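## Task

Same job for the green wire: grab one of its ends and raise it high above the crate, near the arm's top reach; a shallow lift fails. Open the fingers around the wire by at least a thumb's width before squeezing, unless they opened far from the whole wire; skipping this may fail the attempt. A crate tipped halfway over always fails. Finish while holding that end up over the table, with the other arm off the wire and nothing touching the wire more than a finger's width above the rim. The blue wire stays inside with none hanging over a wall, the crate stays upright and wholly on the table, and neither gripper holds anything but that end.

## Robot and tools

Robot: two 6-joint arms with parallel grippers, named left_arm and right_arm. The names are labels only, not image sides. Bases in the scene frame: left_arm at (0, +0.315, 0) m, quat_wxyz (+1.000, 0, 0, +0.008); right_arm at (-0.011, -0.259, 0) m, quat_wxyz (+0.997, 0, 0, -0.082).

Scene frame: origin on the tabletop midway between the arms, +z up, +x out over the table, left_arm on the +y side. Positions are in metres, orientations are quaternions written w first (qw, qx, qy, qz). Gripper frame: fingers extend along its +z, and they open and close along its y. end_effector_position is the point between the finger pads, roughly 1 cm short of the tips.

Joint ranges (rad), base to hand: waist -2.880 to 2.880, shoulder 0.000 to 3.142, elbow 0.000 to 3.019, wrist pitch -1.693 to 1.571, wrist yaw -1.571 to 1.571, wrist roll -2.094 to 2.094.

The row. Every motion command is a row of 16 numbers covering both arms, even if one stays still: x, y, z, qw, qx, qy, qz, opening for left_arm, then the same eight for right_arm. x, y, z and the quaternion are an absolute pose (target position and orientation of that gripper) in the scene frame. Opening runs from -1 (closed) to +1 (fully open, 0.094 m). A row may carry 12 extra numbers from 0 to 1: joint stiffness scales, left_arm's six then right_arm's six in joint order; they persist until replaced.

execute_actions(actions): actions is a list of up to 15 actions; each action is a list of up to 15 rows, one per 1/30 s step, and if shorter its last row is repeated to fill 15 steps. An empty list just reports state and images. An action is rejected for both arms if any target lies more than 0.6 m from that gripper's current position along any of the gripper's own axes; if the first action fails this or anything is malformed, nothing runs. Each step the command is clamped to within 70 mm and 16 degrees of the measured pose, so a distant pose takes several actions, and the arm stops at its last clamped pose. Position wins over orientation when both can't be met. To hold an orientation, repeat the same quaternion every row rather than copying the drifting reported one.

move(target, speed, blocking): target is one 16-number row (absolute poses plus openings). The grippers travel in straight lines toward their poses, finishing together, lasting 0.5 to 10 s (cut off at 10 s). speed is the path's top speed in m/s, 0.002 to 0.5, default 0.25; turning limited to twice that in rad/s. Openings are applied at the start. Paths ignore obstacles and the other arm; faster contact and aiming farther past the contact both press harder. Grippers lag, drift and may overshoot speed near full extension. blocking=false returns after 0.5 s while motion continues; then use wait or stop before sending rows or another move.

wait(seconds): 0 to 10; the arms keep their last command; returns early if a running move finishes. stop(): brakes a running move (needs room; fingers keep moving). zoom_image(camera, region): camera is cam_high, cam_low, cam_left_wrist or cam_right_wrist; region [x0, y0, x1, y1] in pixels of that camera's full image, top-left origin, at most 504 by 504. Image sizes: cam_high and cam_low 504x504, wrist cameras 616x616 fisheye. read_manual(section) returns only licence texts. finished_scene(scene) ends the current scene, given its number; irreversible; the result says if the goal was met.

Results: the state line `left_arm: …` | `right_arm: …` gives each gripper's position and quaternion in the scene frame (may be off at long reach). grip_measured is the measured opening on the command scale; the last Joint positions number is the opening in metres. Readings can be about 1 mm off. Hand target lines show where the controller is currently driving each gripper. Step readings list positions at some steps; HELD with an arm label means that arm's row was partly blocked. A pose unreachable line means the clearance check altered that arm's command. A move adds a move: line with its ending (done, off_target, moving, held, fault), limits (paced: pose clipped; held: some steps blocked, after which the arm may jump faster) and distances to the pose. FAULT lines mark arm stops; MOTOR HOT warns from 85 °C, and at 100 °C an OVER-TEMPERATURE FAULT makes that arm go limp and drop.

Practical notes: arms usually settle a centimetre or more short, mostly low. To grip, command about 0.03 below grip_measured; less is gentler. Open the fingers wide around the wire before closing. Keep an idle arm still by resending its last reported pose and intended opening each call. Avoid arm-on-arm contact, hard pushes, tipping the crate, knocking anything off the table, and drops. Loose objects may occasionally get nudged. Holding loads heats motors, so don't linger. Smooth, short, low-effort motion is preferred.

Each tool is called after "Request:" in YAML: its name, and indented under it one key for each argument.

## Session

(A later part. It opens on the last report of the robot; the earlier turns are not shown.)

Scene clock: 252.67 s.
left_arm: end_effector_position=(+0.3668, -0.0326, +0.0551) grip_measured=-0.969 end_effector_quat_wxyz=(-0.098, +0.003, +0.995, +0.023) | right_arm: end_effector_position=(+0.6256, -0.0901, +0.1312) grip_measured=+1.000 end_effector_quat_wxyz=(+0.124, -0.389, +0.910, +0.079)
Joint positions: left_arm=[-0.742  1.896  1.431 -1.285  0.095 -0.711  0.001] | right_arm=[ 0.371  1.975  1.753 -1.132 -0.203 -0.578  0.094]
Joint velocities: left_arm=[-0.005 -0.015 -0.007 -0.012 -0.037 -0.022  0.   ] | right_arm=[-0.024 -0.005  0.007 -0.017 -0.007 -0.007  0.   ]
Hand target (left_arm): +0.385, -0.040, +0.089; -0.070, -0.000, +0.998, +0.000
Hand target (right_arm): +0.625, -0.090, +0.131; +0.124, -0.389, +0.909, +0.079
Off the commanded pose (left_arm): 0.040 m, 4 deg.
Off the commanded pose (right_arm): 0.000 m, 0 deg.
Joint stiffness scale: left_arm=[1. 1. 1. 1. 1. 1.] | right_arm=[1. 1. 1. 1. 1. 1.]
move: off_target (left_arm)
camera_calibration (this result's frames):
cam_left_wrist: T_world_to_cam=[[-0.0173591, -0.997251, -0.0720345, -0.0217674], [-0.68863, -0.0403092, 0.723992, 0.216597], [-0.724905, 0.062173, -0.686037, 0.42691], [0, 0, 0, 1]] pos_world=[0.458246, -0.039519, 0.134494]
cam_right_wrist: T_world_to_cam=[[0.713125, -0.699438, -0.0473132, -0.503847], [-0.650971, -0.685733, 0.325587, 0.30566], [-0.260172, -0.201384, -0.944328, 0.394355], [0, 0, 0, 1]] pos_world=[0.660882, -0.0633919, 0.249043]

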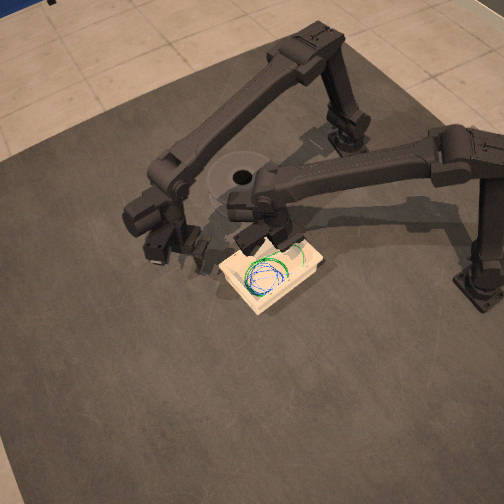

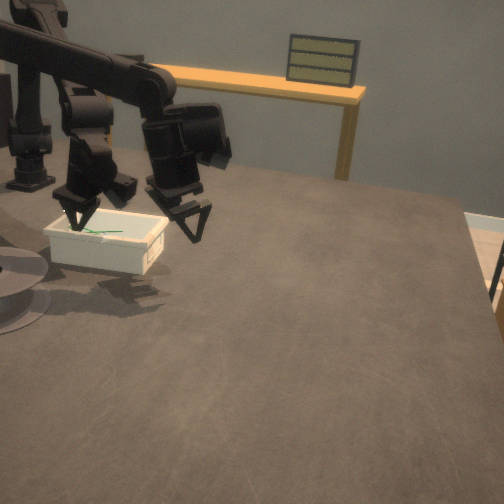

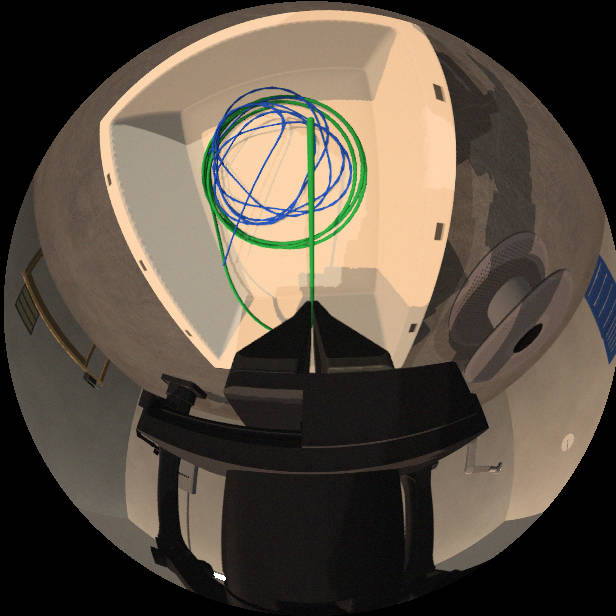

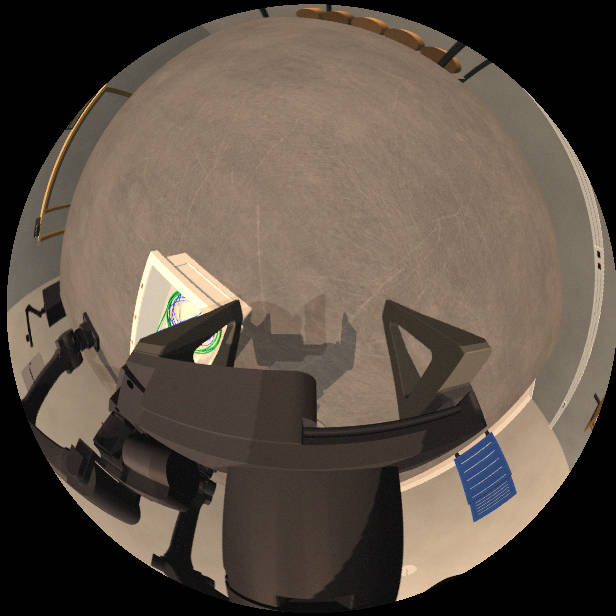

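Request:
move:
  target: [0.40,-0.035,0.125,0,0.3827,0.9239,0,-1, 0.6255,-0.0901,0.1312,0.124,-0.389,0.909,0.079,1]
  speed: 0.06

Request:
move:
  target: [0.405,-0.04,0.115,0,0.7071,0.7071,0,-1, 0.6255,-0.0901,0.1312,0.124,-0.389,0.909,0.079,1]
  speed: 0.06

Scene clock: 266.47 s.
left_arm: end_effector_position=(+0.3815, -0.0235, +0.0900) grip_measured=-0.969 end_effector_quat_wxyz=(-0.046, +0.377, +0.925, +0.017) | right_arm: end_effector_position=(+0.6256, -0.0901, +0.1312) grip_measured=+1.000 end_effector_quat_wxyz=(+0.124, -0.389, +0.910, +0.079)
Joint positions: left_arm=[-0.742  1.82   1.428 -1.276 -0.002  0.048  0.001] | right_arm=[ 0.371  1.975  1.753 -1.132 -0.203 -0.578  0.094]
Joint velocities: left_arm=[-0.015 -0.015  0.007  0.007 -0.022  0.051 -0.001] | right_arm=[-0.005 -0.005 -0.007  0.007  0.022 -0.007  0.   ]
Hand target (left_arm): +0.399, -0.034, +0.125; -0.000, +0.384, +0.923, +0.002
Hand target (right_arm): +0.625, -0.090, +0.131; +0.124, -0.389, +0.909, +0.079
Off the commanded pose (left_arm): 0.041 m, 6 deg.
Off the commanded pose (right_arm): 0.000 m, 0 deg.
Joint stiffness scale: left_arm=[1. 1. 1. 1. 1. 1.] | right_arm=[1. 1. 1. 1. 1. 1.]
move: off_target (left_arm)
camera_calibration (this result's frames):
cam_left_wrist: T_world_to_cam=[[-0.701507, -0.712273, -0.0235437, 0.25337], [-0.549841, 0.519922, 0.653725, 0.16838], [-0.45339, 0.471538, -0.756366, 0.373205], [0, 0, 0, 1]] pos_world=[0.439531, -0.0830562, 0.17817]
cam_right_wrist: T_world_to_cam=[[0.713125, -0.699438, -0.0473132, -0.503847], [-0.650971, -0.685733, 0.325587, 0.30566], [-0.260172, -0.201384, -0.944328, 0.394355], [0, 0, 0, 1]] pos_world=[0.660882, -0.0633919, 0.249043]

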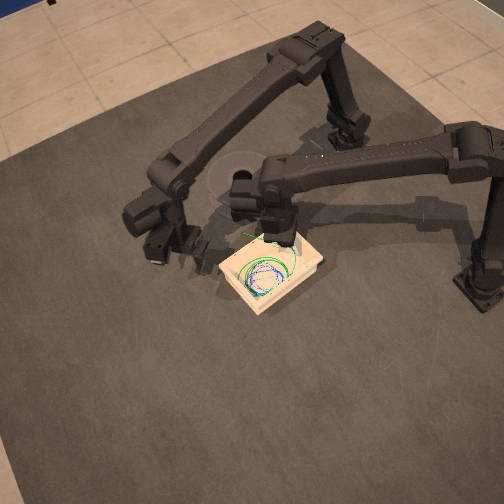

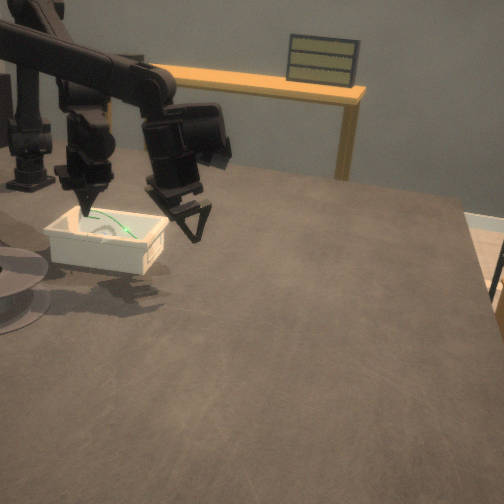

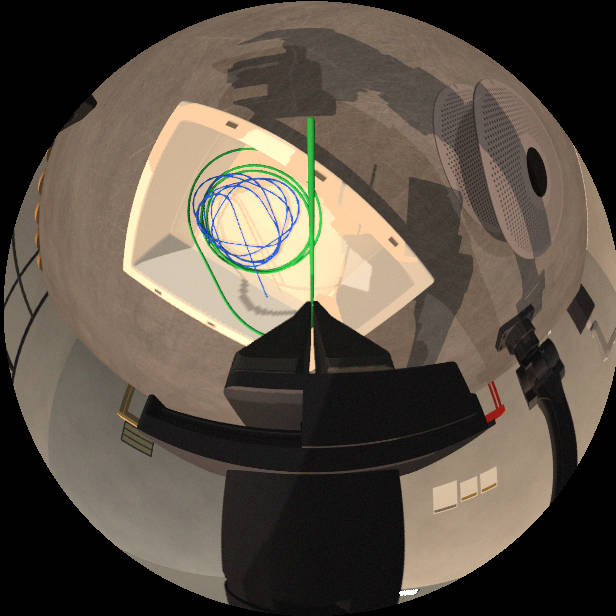

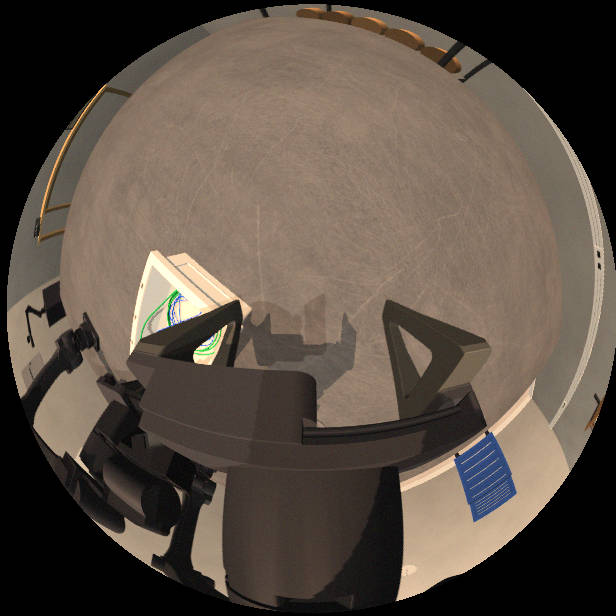

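Scene clock: 273.47 s.
left_arm: end_effector_position=(+0.3854, -0.0260, +0.0898) grip_measured=-0.969 end_effector_quat_wxyz=(-0.040, +0.702, +0.711, +0.001) | right_arm: end_effector_position=(+0.6256, -0.0901, +0.1312) grip_measured=+1.000 end_effector_quat_wxyz=(+0.124, -0.389, +0.910, +0.079)
Joint positions: left_arm=[-0.742  1.82   1.428 -1.259 -0.006  0.832  0.001] | right_arm=[ 0.371  1.975  1.753 -1.132 -0.203 -0.578  0.094]
Joint velocities: left_arm=[-0.024 -0.005  0.002 -0.007 -0.066 -0.051  0.001] | right_arm=[-0.005 -0.015  0.002 -0.007 -0.037  0.022  0.   ]
Hand target (left_arm): +0.404, -0.039, +0.115; +0.000, +0.708, +0.707, +0.001
Hand target (right_arm): +0.625, -0.090, +0.131; +0.124, -0.389, +0.909, +0.079
Off the commanded pose (left_arm): 0.035 m, 5 deg.
Off the commanded pose (right_arm): 0.000 m, 0 deg.
Joint stiffness scale: left_arm=[1. 1. 1. 1. 1. 1.] | right_arm=[1. 1. 1. 1. 1. 1.]
move: off_target (left_arm)
camera_calibration (this result's frames):
cam_left_wrist: T_world_to_cam=[[-0.999549, -0.0110306, 0.0279417, 0.382853], [0.00878377, 0.782175, 0.622997, -0.0338214], [-0.0287273, 0.622962, -0.781725, 0.218591], [0, 0, 0, 1]] pos_world=[0.389257, -0.105496, 0.181251]
cam_right_wrist: T_world_to_cam=[[0.713125, -0.699438, -0.0473132, -0.503847], [-0.650971, -0.685733, 0.325587, 0.30566], [-0.260172, -0.201384, -0.944328, 0.394355], [0, 0, 0, 1]] pos_world=[0.660882, -0.0633919, 0.249043]

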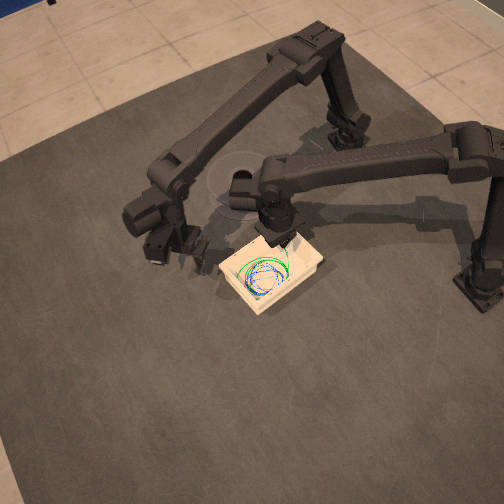

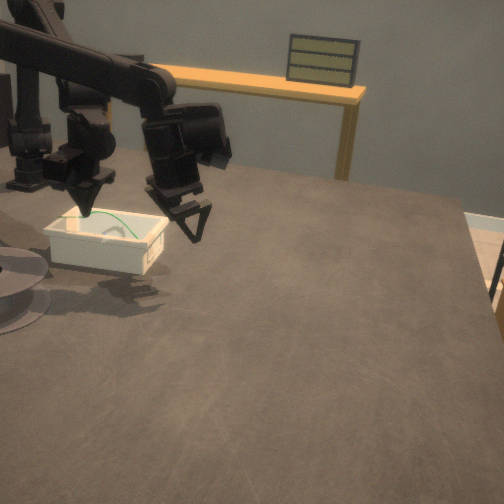

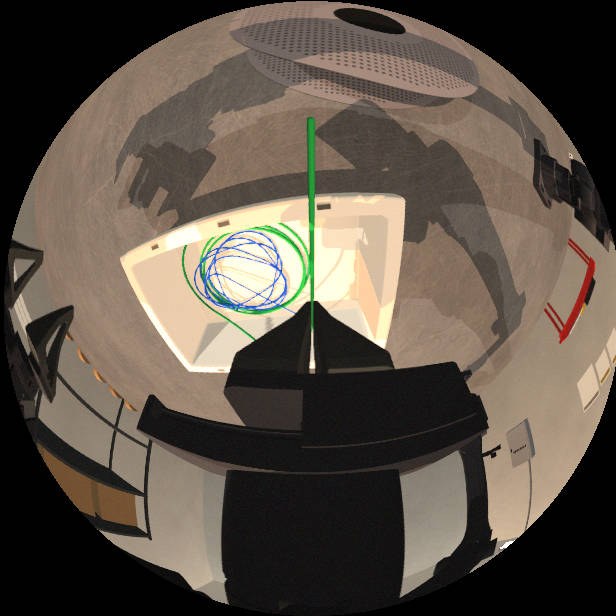

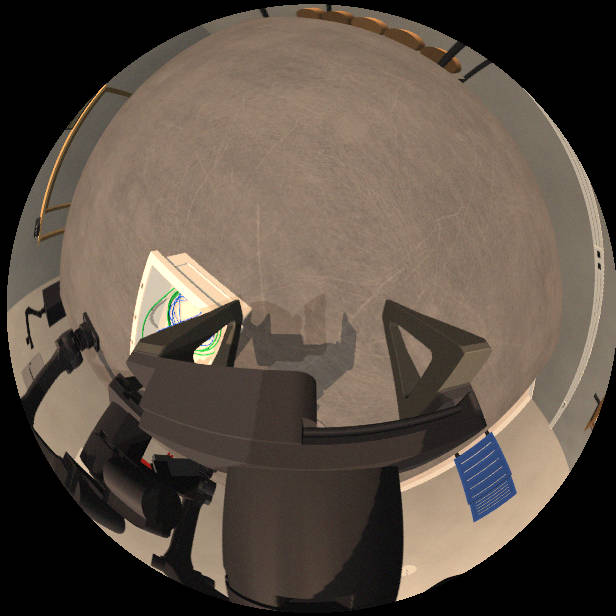

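Request:
move:
  target: [0.39,-0.052,0.066,0,0.7071,0.7071,0,-1, 0.6255,-0.0901,0.1312,0.124,-0.389,0.909,0.079,1]
  speed: 0.04

Request:
zoom_image:
  camera: "cam_low"
  region: [20, 150, 220, 300]

Scene clock: 278.03 s.
left_arm: end_effector_position=(+0.3904, -0.0438, +0.0743) grip_measured=-0.969 end_effector_quat_wxyz=(-0.000, +0.710, +0.704, +0.003) | right_arm: end_effector_position=(+0.6256, -0.0901, +0.1312) grip_measured=+1.000 end_effector_quat_wxyz=(+0.124, -0.389, +0.910, +0.079)
Joint positions: left_arm=[-0.761  1.826  1.395 -1.14  -0.005  0.834  0.001] | right_arm=[ 0.371  1.975  1.753 -1.132 -0.203 -0.578  0.094]
Joint velocities: left_arm=[-0.005 -0.005 -0.012  0.002 -0.022  0.022 -0.   ] | right_arm=[-0.015  0.005 -0.002  0.002 -0.022 -0.022  0.   ]
Hand target (left_arm): +0.390, -0.051, +0.066; -0.000, +0.708, +0.707, +0.001
Hand target (right_arm): +0.625, -0.090, +0.131; +0.124, -0.389, +0.909, +0.079
Off the commanded pose (left_arm): 0.012 m, 1 deg.
Off the commanded pose (right_arm): 0.000 m, 0 deg.
Joint stiffness scale: left_arm=[1. 1. 1. 1. 1. 1.] | right_arm=[1. 1. 1. 1. 1. 1.]
move: off_target (left_arm)
camera_calibration (this result's frames):
cam_left_wrist: T_world_to_cam=[[-0.999503, 0.00945685, -0.0300621, 0.393195], [-0.00972835, 0.814739, 0.579747, 0.00165634], [0.0299753, 0.579751, -0.814242, 0.19533], [0, 0, 0, 1]] pos_world=[0.38716, -0.118311, 0.169906]
cam_right_wrist: T_world_to_cam=[[0.713125, -0.699438, -0.0473132, -0.503847], [-0.650971, -0.685733, 0.325587, 0.30566], [-0.260172, -0.201384, -0.944328, 0.394355], [0, 0, 0, 1]] pos_world=[0.660882, -0.0633919, 0.249043]

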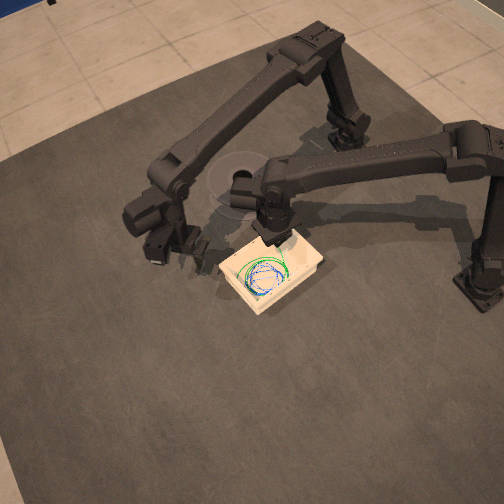

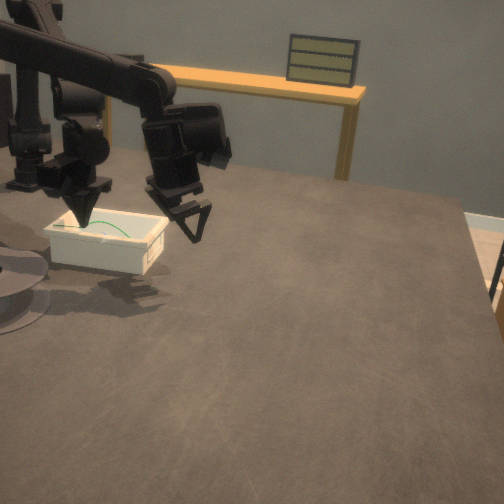

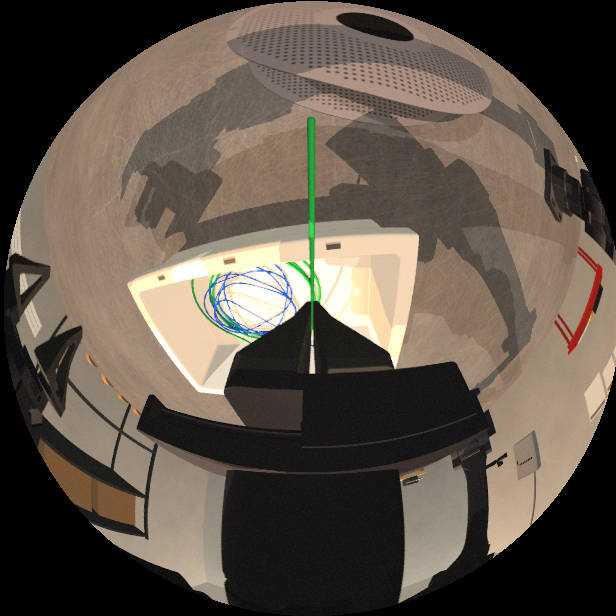

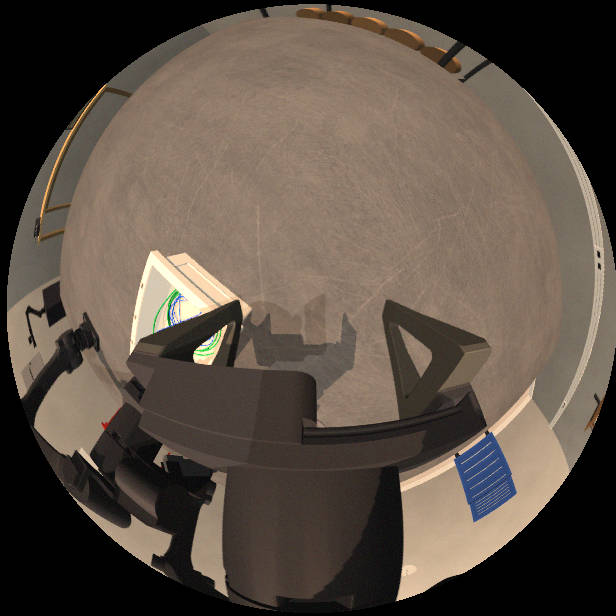

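Region (20, 150, 220, 300) of cam_low's 504x504 image, scaled by 2.520, with more detail than that image has; it fills the top 378 rows of this view, and the rest is white.

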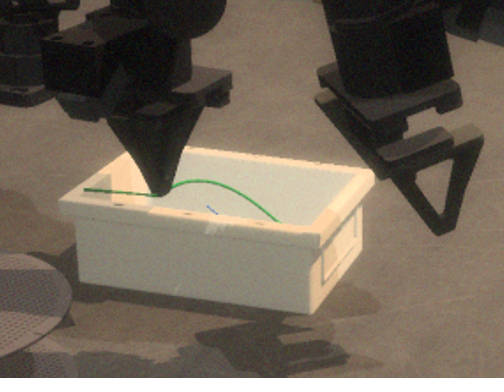

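Request:
move:
  target: [0.39,-0.052,0.050,0,0.7071,0.7071,0,-1, 0.6255,-0.0901,0.1312,0.124,-0.389,0.909,0.079,1]
  speed: 0.03

Request:
zoom_image:
  camera: "cam_low"
  region: [20, 150, 220, 300]

Scene clock: 281.30 s.
left_arm: end_effector_position=(+0.3901, -0.0439, +0.0578) grip_measured=-0.969 end_effector_quat_wxyz=(-0.001, +0.709, +0.705, +0.002) | right_arm: end_effector_position=(+0.6256, -0.0901, +0.1312) grip_measured=+1.000 end_effector_quat_wxyz=(+0.124, -0.389, +0.910, +0.079)
Joint positions: left_arm=[-0.761  1.846  1.376 -1.103 -0.004  0.833  0.001] | right_arm=[ 0.371  1.975  1.753 -1.132 -0.203 -0.578  0.094]
Joint velocities: left_arm=[ 0.005 -0.005 -0.017 -0.002 -0.037  0.051 -0.001] | right_arm=[-0.005  0.005  0.007 -0.002 -0.095 -0.022  0.   ]
Hand target (left_arm): +0.390, -0.052, +0.050; +0.000, +0.707, +0.707, +0.000
Hand target (right_arm): +0.625, -0.090, +0.131; +0.124, -0.389, +0.909, +0.079
Off the commanded pose (left_arm): 0.011 m, 0 deg.
Off the commanded pose (right_arm): 0.000 m, 0 deg.
Joint stiffness scale: left_arm=[1. 1. 1. 1. 1. 1.] | right_arm=[1. 1. 1. 1. 1. 1.]
move: off_target (left_arm)
camera_calibration (this result's frames):
cam_left_wrist: T_world_to_cam=[[-0.999576, 0.00832448, -0.0278855, 0.392339], [-0.00940126, 0.814468, 0.580132, 0.0110901], [0.0275412, 0.580149, -0.814045, 0.182932], [0, 0, 0, 1]] pos_world=[0.387239, -0.118427, 0.153422]
cam_right_wrist: T_world_to_cam=[[0.713125, -0.699438, -0.0473132, -0.503847], [-0.650971, -0.685733, 0.325587, 0.30566], [-0.260172, -0.201384, -0.944328, 0.394355], [0, 0, 0, 1]] pos_world=[0.660882, -0.0633919, 0.249043]

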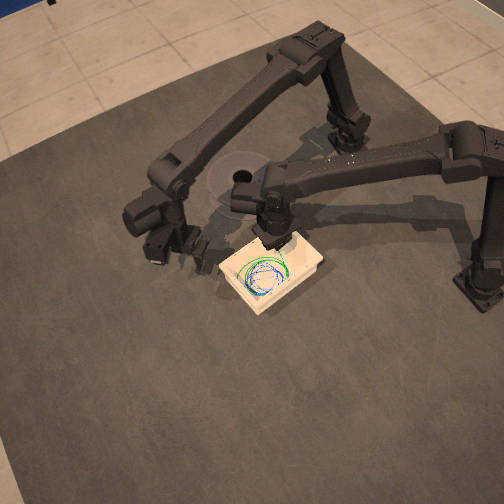

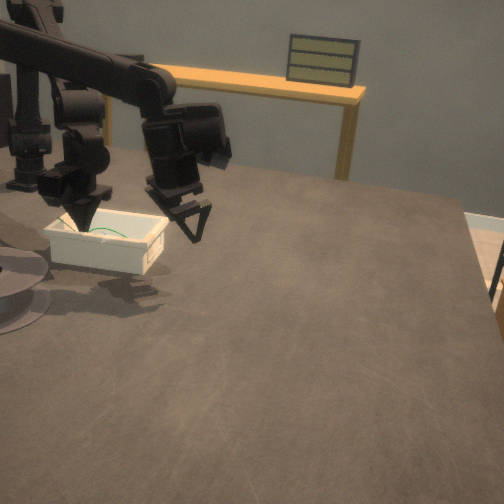

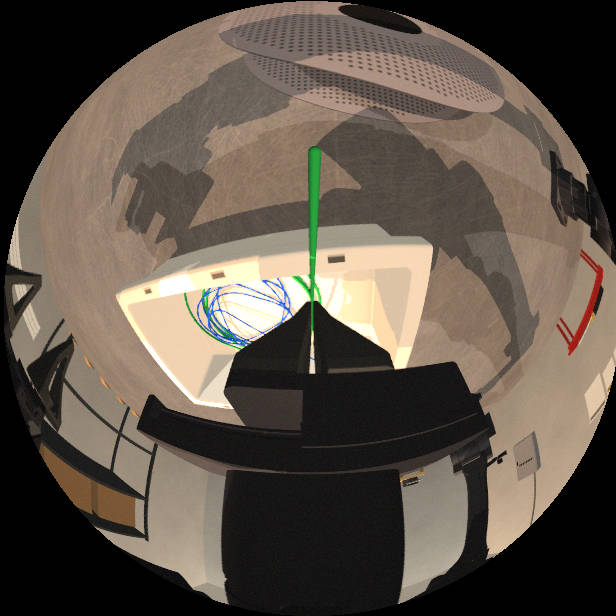

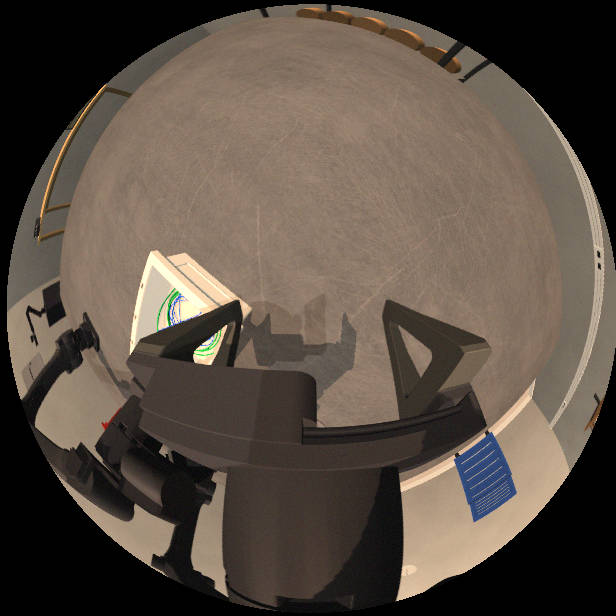

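Region (20, 150, 220, 300) of cam_low's 504x504 image, scaled by 2.520, with more detail than that image has; it fills the top 378 rows of this view, and the rest is white.

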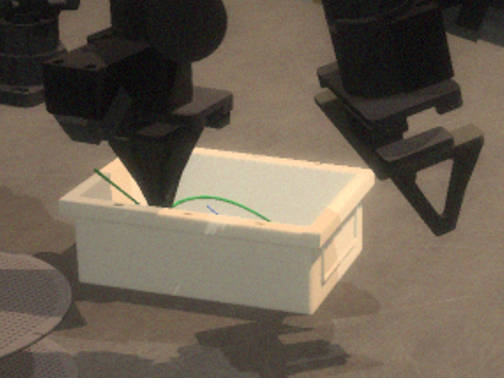

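Request:
move:
  target: [0.39,-0.052,0.060,0,0.7071,0.7071,0,-1, 0.6255,-0.0901,0.1312,0.124,-0.389,0.909,0.079,1]
  speed: 0.03

Request:
move:
  target: [0.39,-0.052,0.060,0,0.7071,0.7071,0,-0.3, 0.6255,-0.0901,0.1312,0.124,-0.389,0.909,0.079,1]
  speed: 0.03

Request:
zoom_image:
  camera: "cam_low"
  region: [20, 150, 220, 300]

Scene clock: 284.67 s.
left_arm: end_effector_position=(+0.3895, -0.0434, +0.0572) grip_measured=-0.969 end_effector_quat_wxyz=(-0.002, +0.709, +0.705, +0.002) | right_arm: end_effector_position=(+0.6256, -0.0901, +0.1312) grip_measured=+1.000 end_effector_quat_wxyz=(+0.124, -0.389, +0.910, +0.079)
Joint positions: left_arm=[-0.761  1.846  1.374 -1.103 -0.004  0.833  0.001] | right_arm=[ 0.371  1.975  1.753 -1.132 -0.203 -0.578  0.094]
Joint velocities: left_arm=[-0.005 -0.015  0.002 -0.007 -0.007 -0.022  0.   ] | right_arm=[ 0.015 -0.024 -0.027  0.022 -0.022 -0.037  0.   ]
Hand target (left_arm): +0.390, -0.052, +0.060; +0.000, +0.707, +0.707, -0.000
Hand target (right_arm): +0.625, -0.090, +0.131; +0.124, -0.389, +0.909, +0.079
Off the commanded pose (left_arm): 0.009 m, 0 deg.
Off the commanded pose (right_arm): 0.000 m, 0 deg.
Joint stiffness scale: left_arm=[1. 1. 1. 1. 1. 1.] | right_arm=[1. 1. 1. 1. 1. 1.]
move: done
camera_calibration (this result's frames):
cam_left_wrist: T_world_to_cam=[[-0.999621, 0.00835063, -0.0262163, 0.391608], [-0.00843769, 0.813881, 0.580971, 0.0106094], [0.0261884, 0.580972, -0.813502, 0.182668], [0, 0, 0, 1]] pos_world=[0.386765, -0.11803, 0.152704]
cam_right_wrist: T_world_to_cam=[[0.713125, -0.699438, -0.0473132, -0.503847], [-0.650971, -0.685733, 0.325587, 0.30566], [-0.260172, -0.201384, -0.944328, 0.394355], [0, 0, 0, 1]] pos_world=[0.660882, -0.0633919, 0.249043]

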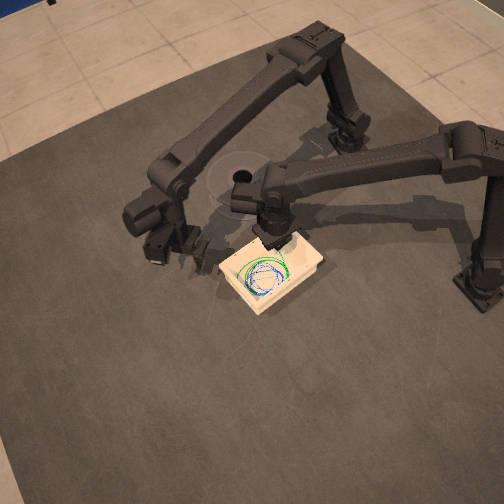

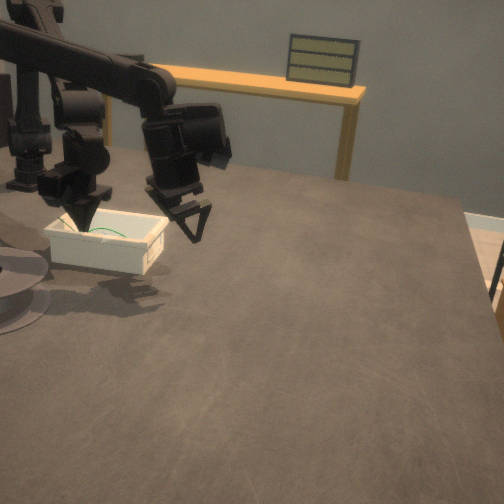

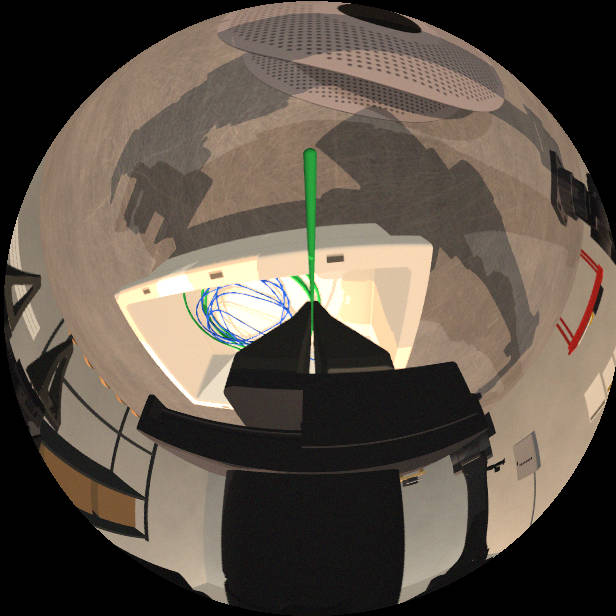

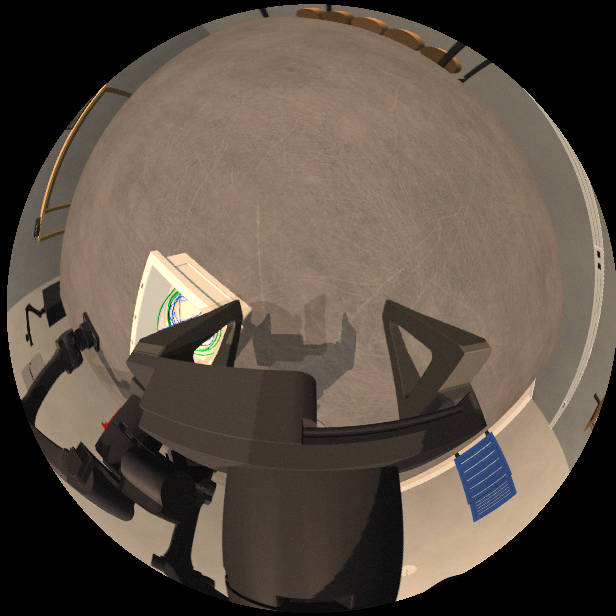

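Scene clock: 285.37 s.
left_arm: end_effector_position=(+0.3892, -0.0431, +0.0568) grip_measured=-0.302 end_effector_quat_wxyz=(-0.003, +0.709, +0.705, +0.002) | right_arm: end_effector_position=(+0.6256, -0.0901, +0.1312) grip_measured=+1.000 end_effector_quat_wxyz=(+0.124, -0.389, +0.910, +0.079)
Joint positions: left_arm=[-0.761  1.846  1.373 -1.103 -0.004  0.833  0.033] | right_arm=[ 0.371  1.975  1.753 -1.132 -0.203 -0.578  0.094]
Joint velocities: left_arm=[-0.024  0.005 -0.007  0.012 -0.022 -0.066  0.   ] | right_arm=[-0.015  0.005  0.002  0.002 -0.139 -0.066  0.   ]
Hand target (left_arm): +0.390, -0.052, +0.060; +0.000, +0.707, +0.707, +0.000
Hand target (right_arm): +0.625, -0.090, +0.131; +0.124, -0.389, +0.909, +0.079
Off the commanded pose (left_arm): 0.010 m, 1 deg.
Off the commanded pose (right_arm): 0.000 m, 0 deg.
Joint stiffness scale: left_arm=[1. 1. 1. 1. 1. 1.] | right_arm=[1. 1. 1. 1. 1. 1.]
move: done
camera_calibration (this result's frames):
cam_left_wrist: T_world_to_cam=[[-0.999643, 0.00837062, -0.0253683, 0.391203], [-0.00794834, 0.81343, 0.581609, 0.0103209], [0.0255038, 0.581603, -0.813073, 0.182442], [0, 0, 0, 1]] pos_world=[0.386492, -0.117779, 0.15226]
cam_right_wrist: T_world_to_cam=[[0.713125, -0.699438, -0.0473132, -0.503847], [-0.650971, -0.685733, 0.325587, 0.30566], [-0.260172, -0.201384, -0.944328, 0.394355], [0, 0, 0, 1]] pos_world=[0.660882, -0.0633919, 0.249043]

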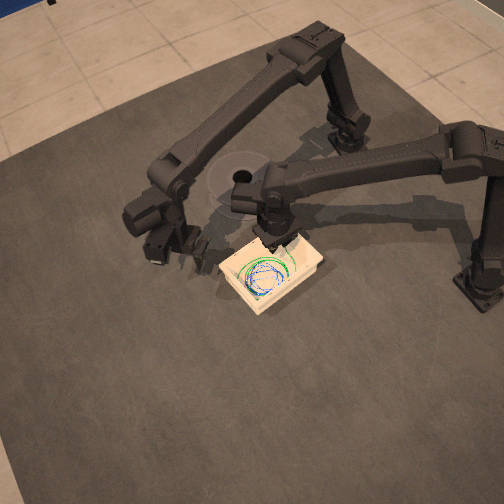

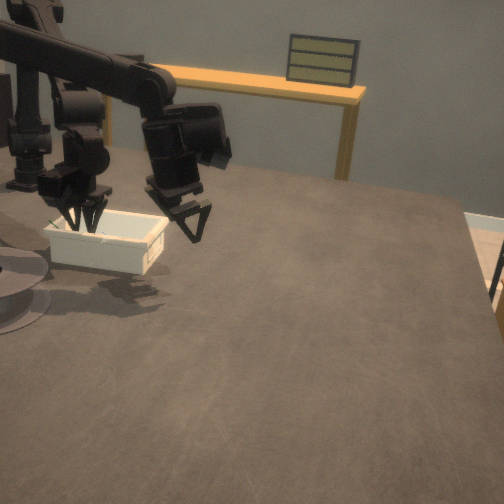

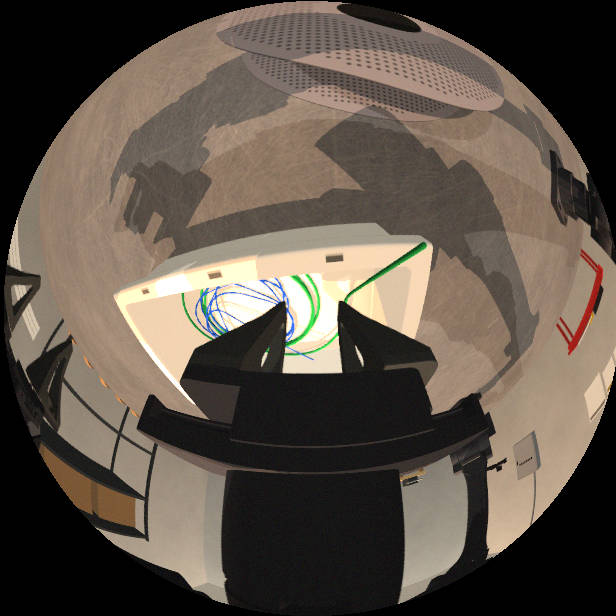

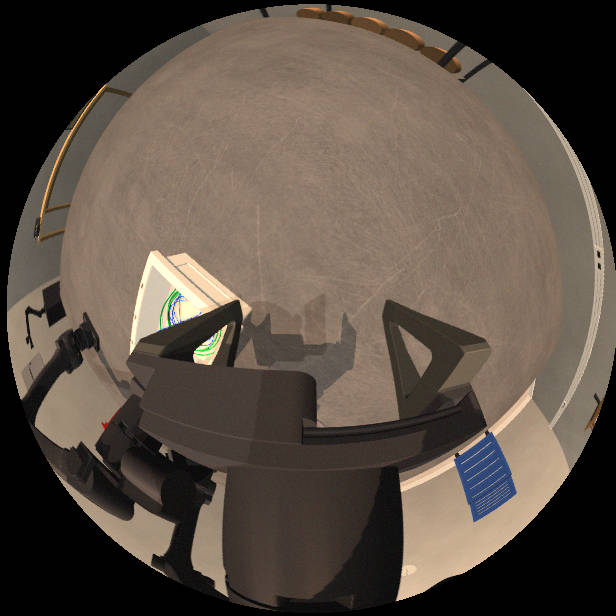

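Region (20, 150, 220, 300) of cam_low's 504x504 image, scaled by 2.520, with more detail than that image has; it fills the top 378 rows of this view, and the rest is white.

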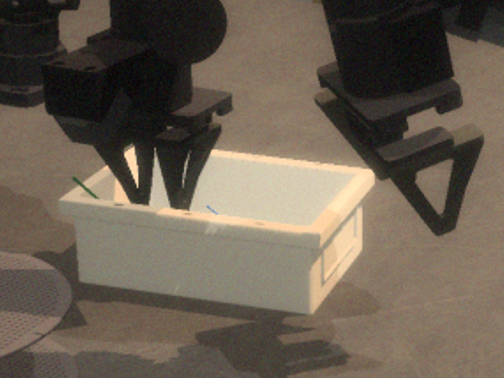

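Request:
move:
  target: [0.39,-0.05,0.16,0,0.7071,0.7071,0,-0.3, 0.6255,-0.0901,0.1312,0.124,-0.389,0.909,0.079,1]
  speed: 0.08

Request:
zoom_image:
  camera: "cam_left_wrist"
  region: [150, 150, 480, 400]

Request:
zoom_image:
  camera: "cam_low"
  region: [20, 150, 220, 300]

Request:
zoom_image:
  camera: "cam_high"
  region: [200, 200, 340, 330]

Scene clock: 290.63 s.
left_arm: end_effector_position=(+0.3829, -0.0374, +0.1236) grip_measured=-0.302 end_effector_quat_wxyz=(-0.036, +0.709, +0.704, -0.000) | right_arm: end_effector_position=(+0.6256, -0.0901, +0.1312) grip_measured=+1.000 end_effector_quat_wxyz=(+0.124, -0.389, +0.910, +0.079)
Joint positions: left_arm=[-0.761  1.8    1.494 -1.338 -0.003  0.833  0.033] | right_arm=[ 0.371  1.975  1.753 -1.132 -0.203 -0.578  0.094]
Joint velocities: left_arm=[-0.005  0.005  0.007 -0.007  0.022 -0.022  0.001] | right_arm=[-0.005 -0.005 -0.007 -0.002  0.051  0.007  0.   ]
Hand target (left_arm): +0.390, -0.050, +0.159; -0.000, +0.707, +0.707, -0.000
Hand target (right_arm): +0.625, -0.090, +0.131; +0.124, -0.389, +0.909, +0.079
Off the commanded pose (left_arm): 0.039 m, 4 deg.
Off the commanded pose (right_arm): 0.000 m, 0 deg.
Joint stiffness scale: left_arm=[1. 1. 1. 1. 1. 1.] | right_arm=[1. 1. 1. 1. 1. 1.]
move: off_target (left_arm)
camera_calibration (this result's frames):
cam_left_wrist: T_world_to_cam=[[-0.999654, 0.00836547, 0.0249398, 0.380371], [0.0219878, 0.786161, 0.617631, -0.0501636], [-0.0144399, 0.617965, -0.786073, 0.246962], [0, 0, 0, 1]] pos_world=[0.384908, -0.11636, 0.215627]
cam_right_wrist: T_world_to_cam=[[0.713125, -0.699438, -0.0473132, -0.503847], [-0.650971, -0.685733, 0.325587, 0.30566], [-0.260172, -0.201384, -0.944328, 0.394355], [0, 0, 0, 1]] pos_world=[0.660882, -0.0633919, 0.249043]

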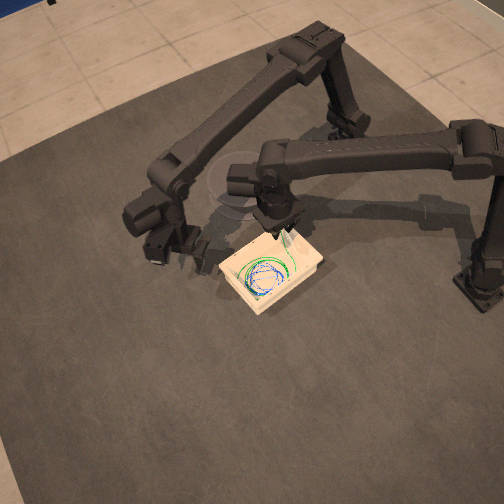

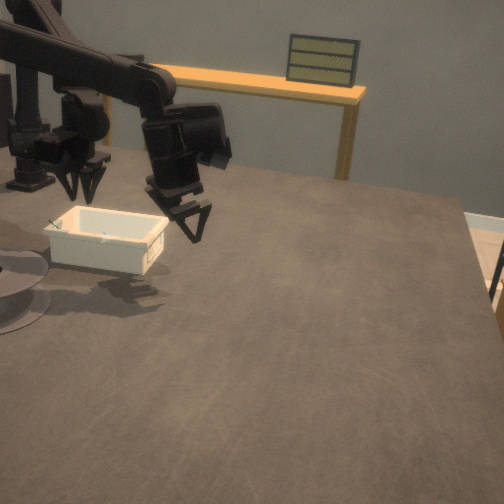

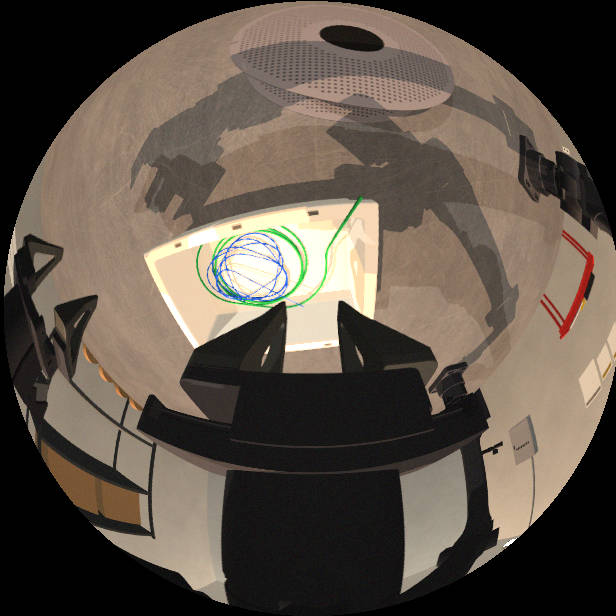

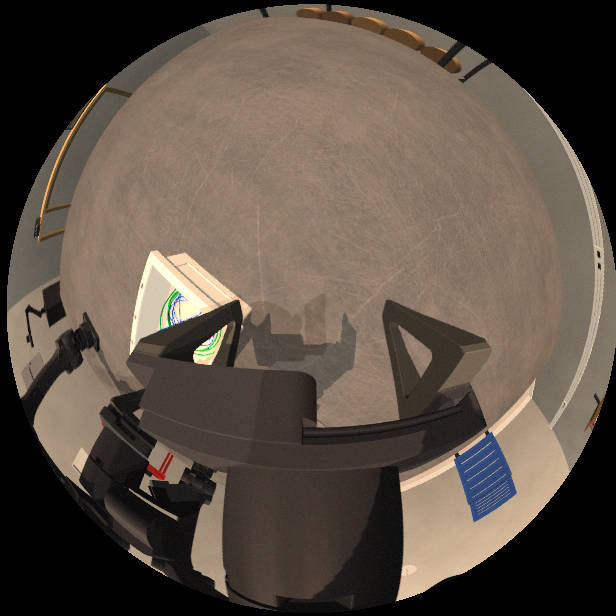

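Region (150, 150, 480, 400) of cam_left_wrist's 616x616 image, scaled by 1.527, with more detail than that image has; it fills the top 382 rows of this view, and the rest is white.

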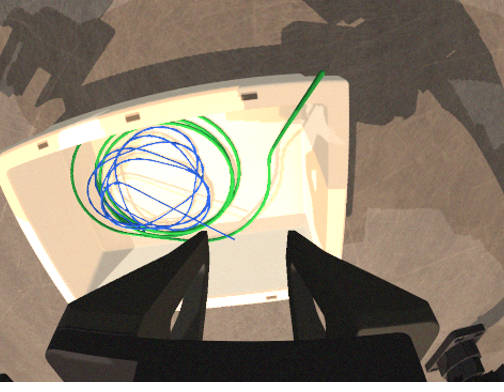

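Region (20, 150, 220, 300) of cam_low's 504x504 image, scaled by 2.520, with more detail than that image has; it fills the top 378 rows of this view, and the rest is white.

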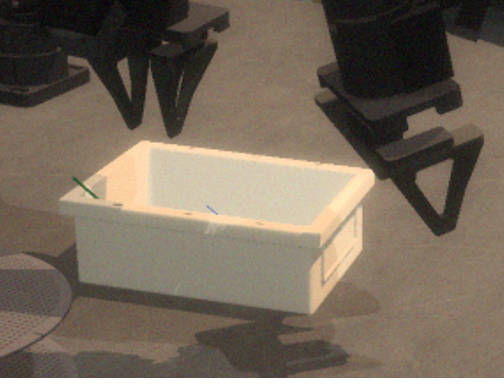

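Region (200, 200, 340, 330) of cam_high's 504x504 image, scaled by 3.600, with more detail than that image has; it fills the top 468 rows of this view, and the rest is white.

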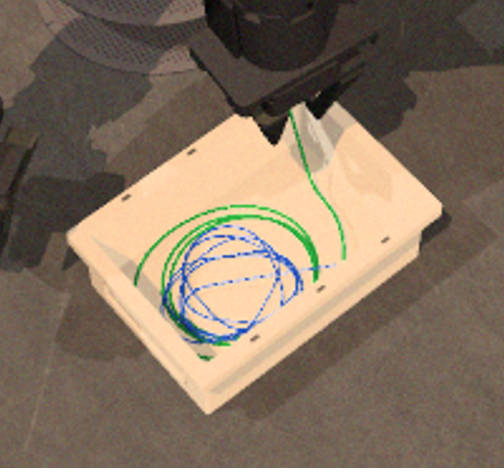

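Request:
execute_actions:
  actions: []

Scene clock: 296.67 s.
left_arm: end_effector_position=(+0.3829, -0.0374, +0.1236) grip_measured=-0.302 end_effector_quat_wxyz=(-0.036, +0.709, +0.704, -0.000) | right_arm: end_effector_position=(+0.6256, -0.0901, +0.1312) grip_measured=+1.000 end_effector_quat_wxyz=(+0.124, -0.389, +0.910, +0.079)
Joint positions: left_arm=[-0.761  1.8    1.494 -1.338 -0.003  0.833  0.033] | right_arm=[ 0.371  1.975  1.753 -1.132 -0.203 -0.578  0.094]
Joint velocities: left_arm=[-0.005 -0.005  0.002 -0.007 -0.007  0.022 -0.   ] | right_arm=[-0.005 -0.005 -0.017 -0.012  0.007  0.022  0.   ]
Hand target (left_arm): +0.390, -0.050, +0.159; +0.000, +0.707, +0.707, -0.000
Hand target (right_arm): +0.625, -0.090, +0.131; +0.124, -0.389, +0.909, +0.079
Off the commanded pose (left_arm): 0.039 m, 4 deg.
Off the commanded pose (right_arm): 0.000 m, 0 deg.
Joint stiffness scale: left_arm=[1. 1. 1. 1. 1. 1.] | right_arm=[1. 1. 1. 1. 1. 1.]
camera_calibration (this result's frames):
cam_left_wrist: T_world_to_cam=[[-0.999654, 0.00836547, 0.0249398, 0.380371], [0.0219878, 0.786161, 0.617631, -0.0501636], [-0.0144399, 0.617965, -0.786073, 0.246962], [0, 0, 0, 1]] pos_world=[0.384908, -0.11636, 0.215627]
cam_right_wrist: T_world_to_cam=[[0.713125, -0.699438, -0.0473132, -0.503847], [-0.650971, -0.685733, 0.325587, 0.30566], [-0.260172, -0.201384, -0.944328, 0.394355], [0, 0, 0, 1]] pos_world=[0.660882, -0.0633919, 0.249043]

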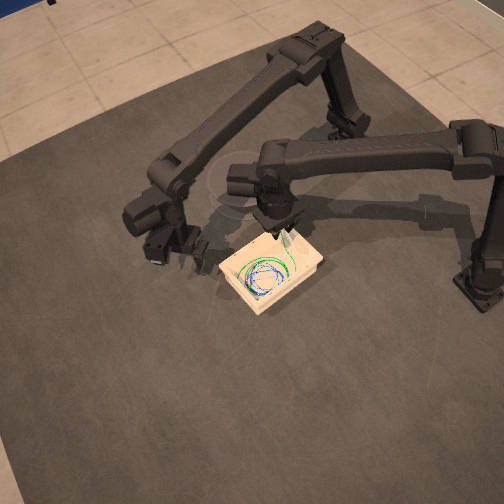

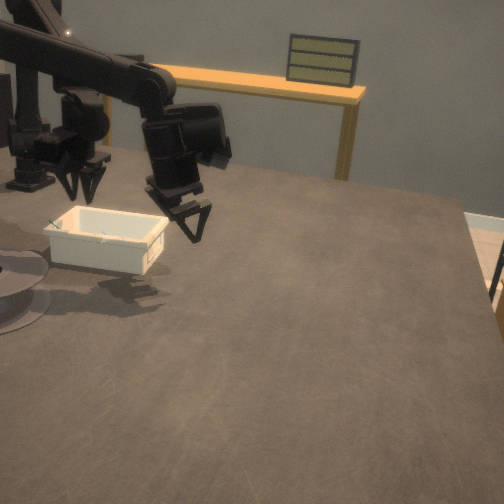

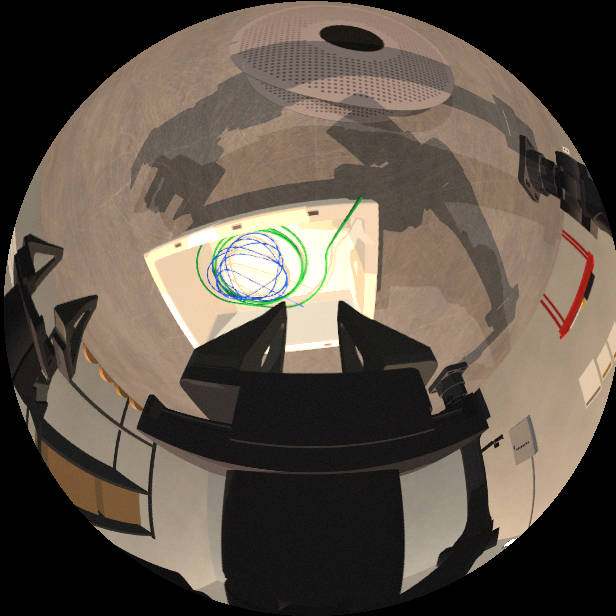

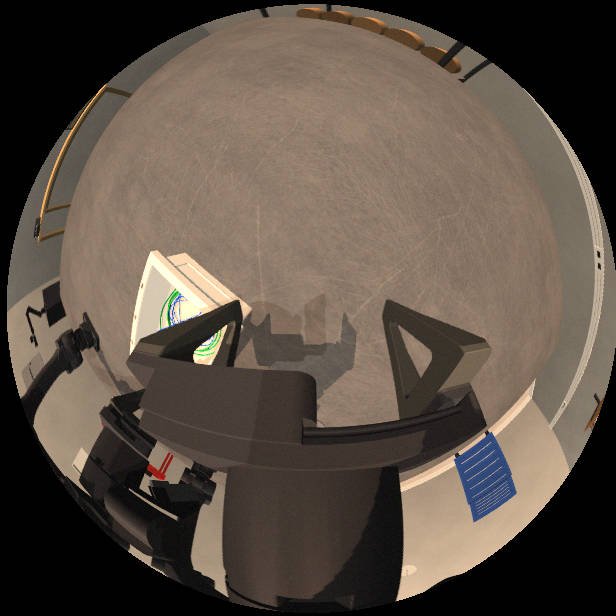

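Request:
zoom_image:
  camera: "cam_low"
  region: [30, 180, 190, 290]

Request:
zoom_image:
  camera: "cam_left_wrist"
  region: [260, 160, 420, 320]

Region (30, 180, 190, 290) of cam_low's 504x504 image, scaled by 3.150, with more detail than that image has; it fills the top 346 rows of this view, and the rest is white.

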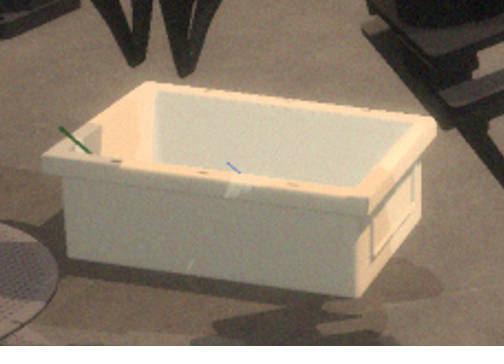

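Region (260, 160, 420, 320) of cam_left_wrist's 616x616 image, scaled by 3.150, with more detail than that image has.

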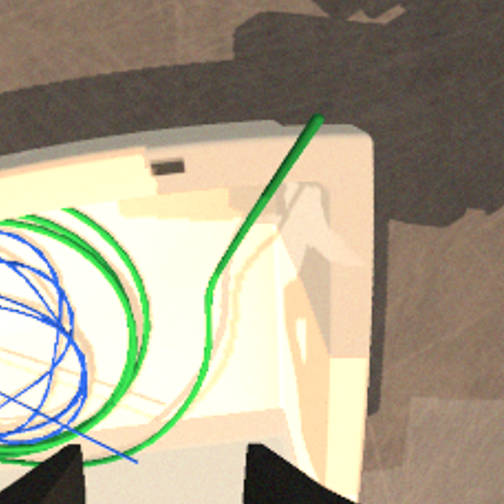

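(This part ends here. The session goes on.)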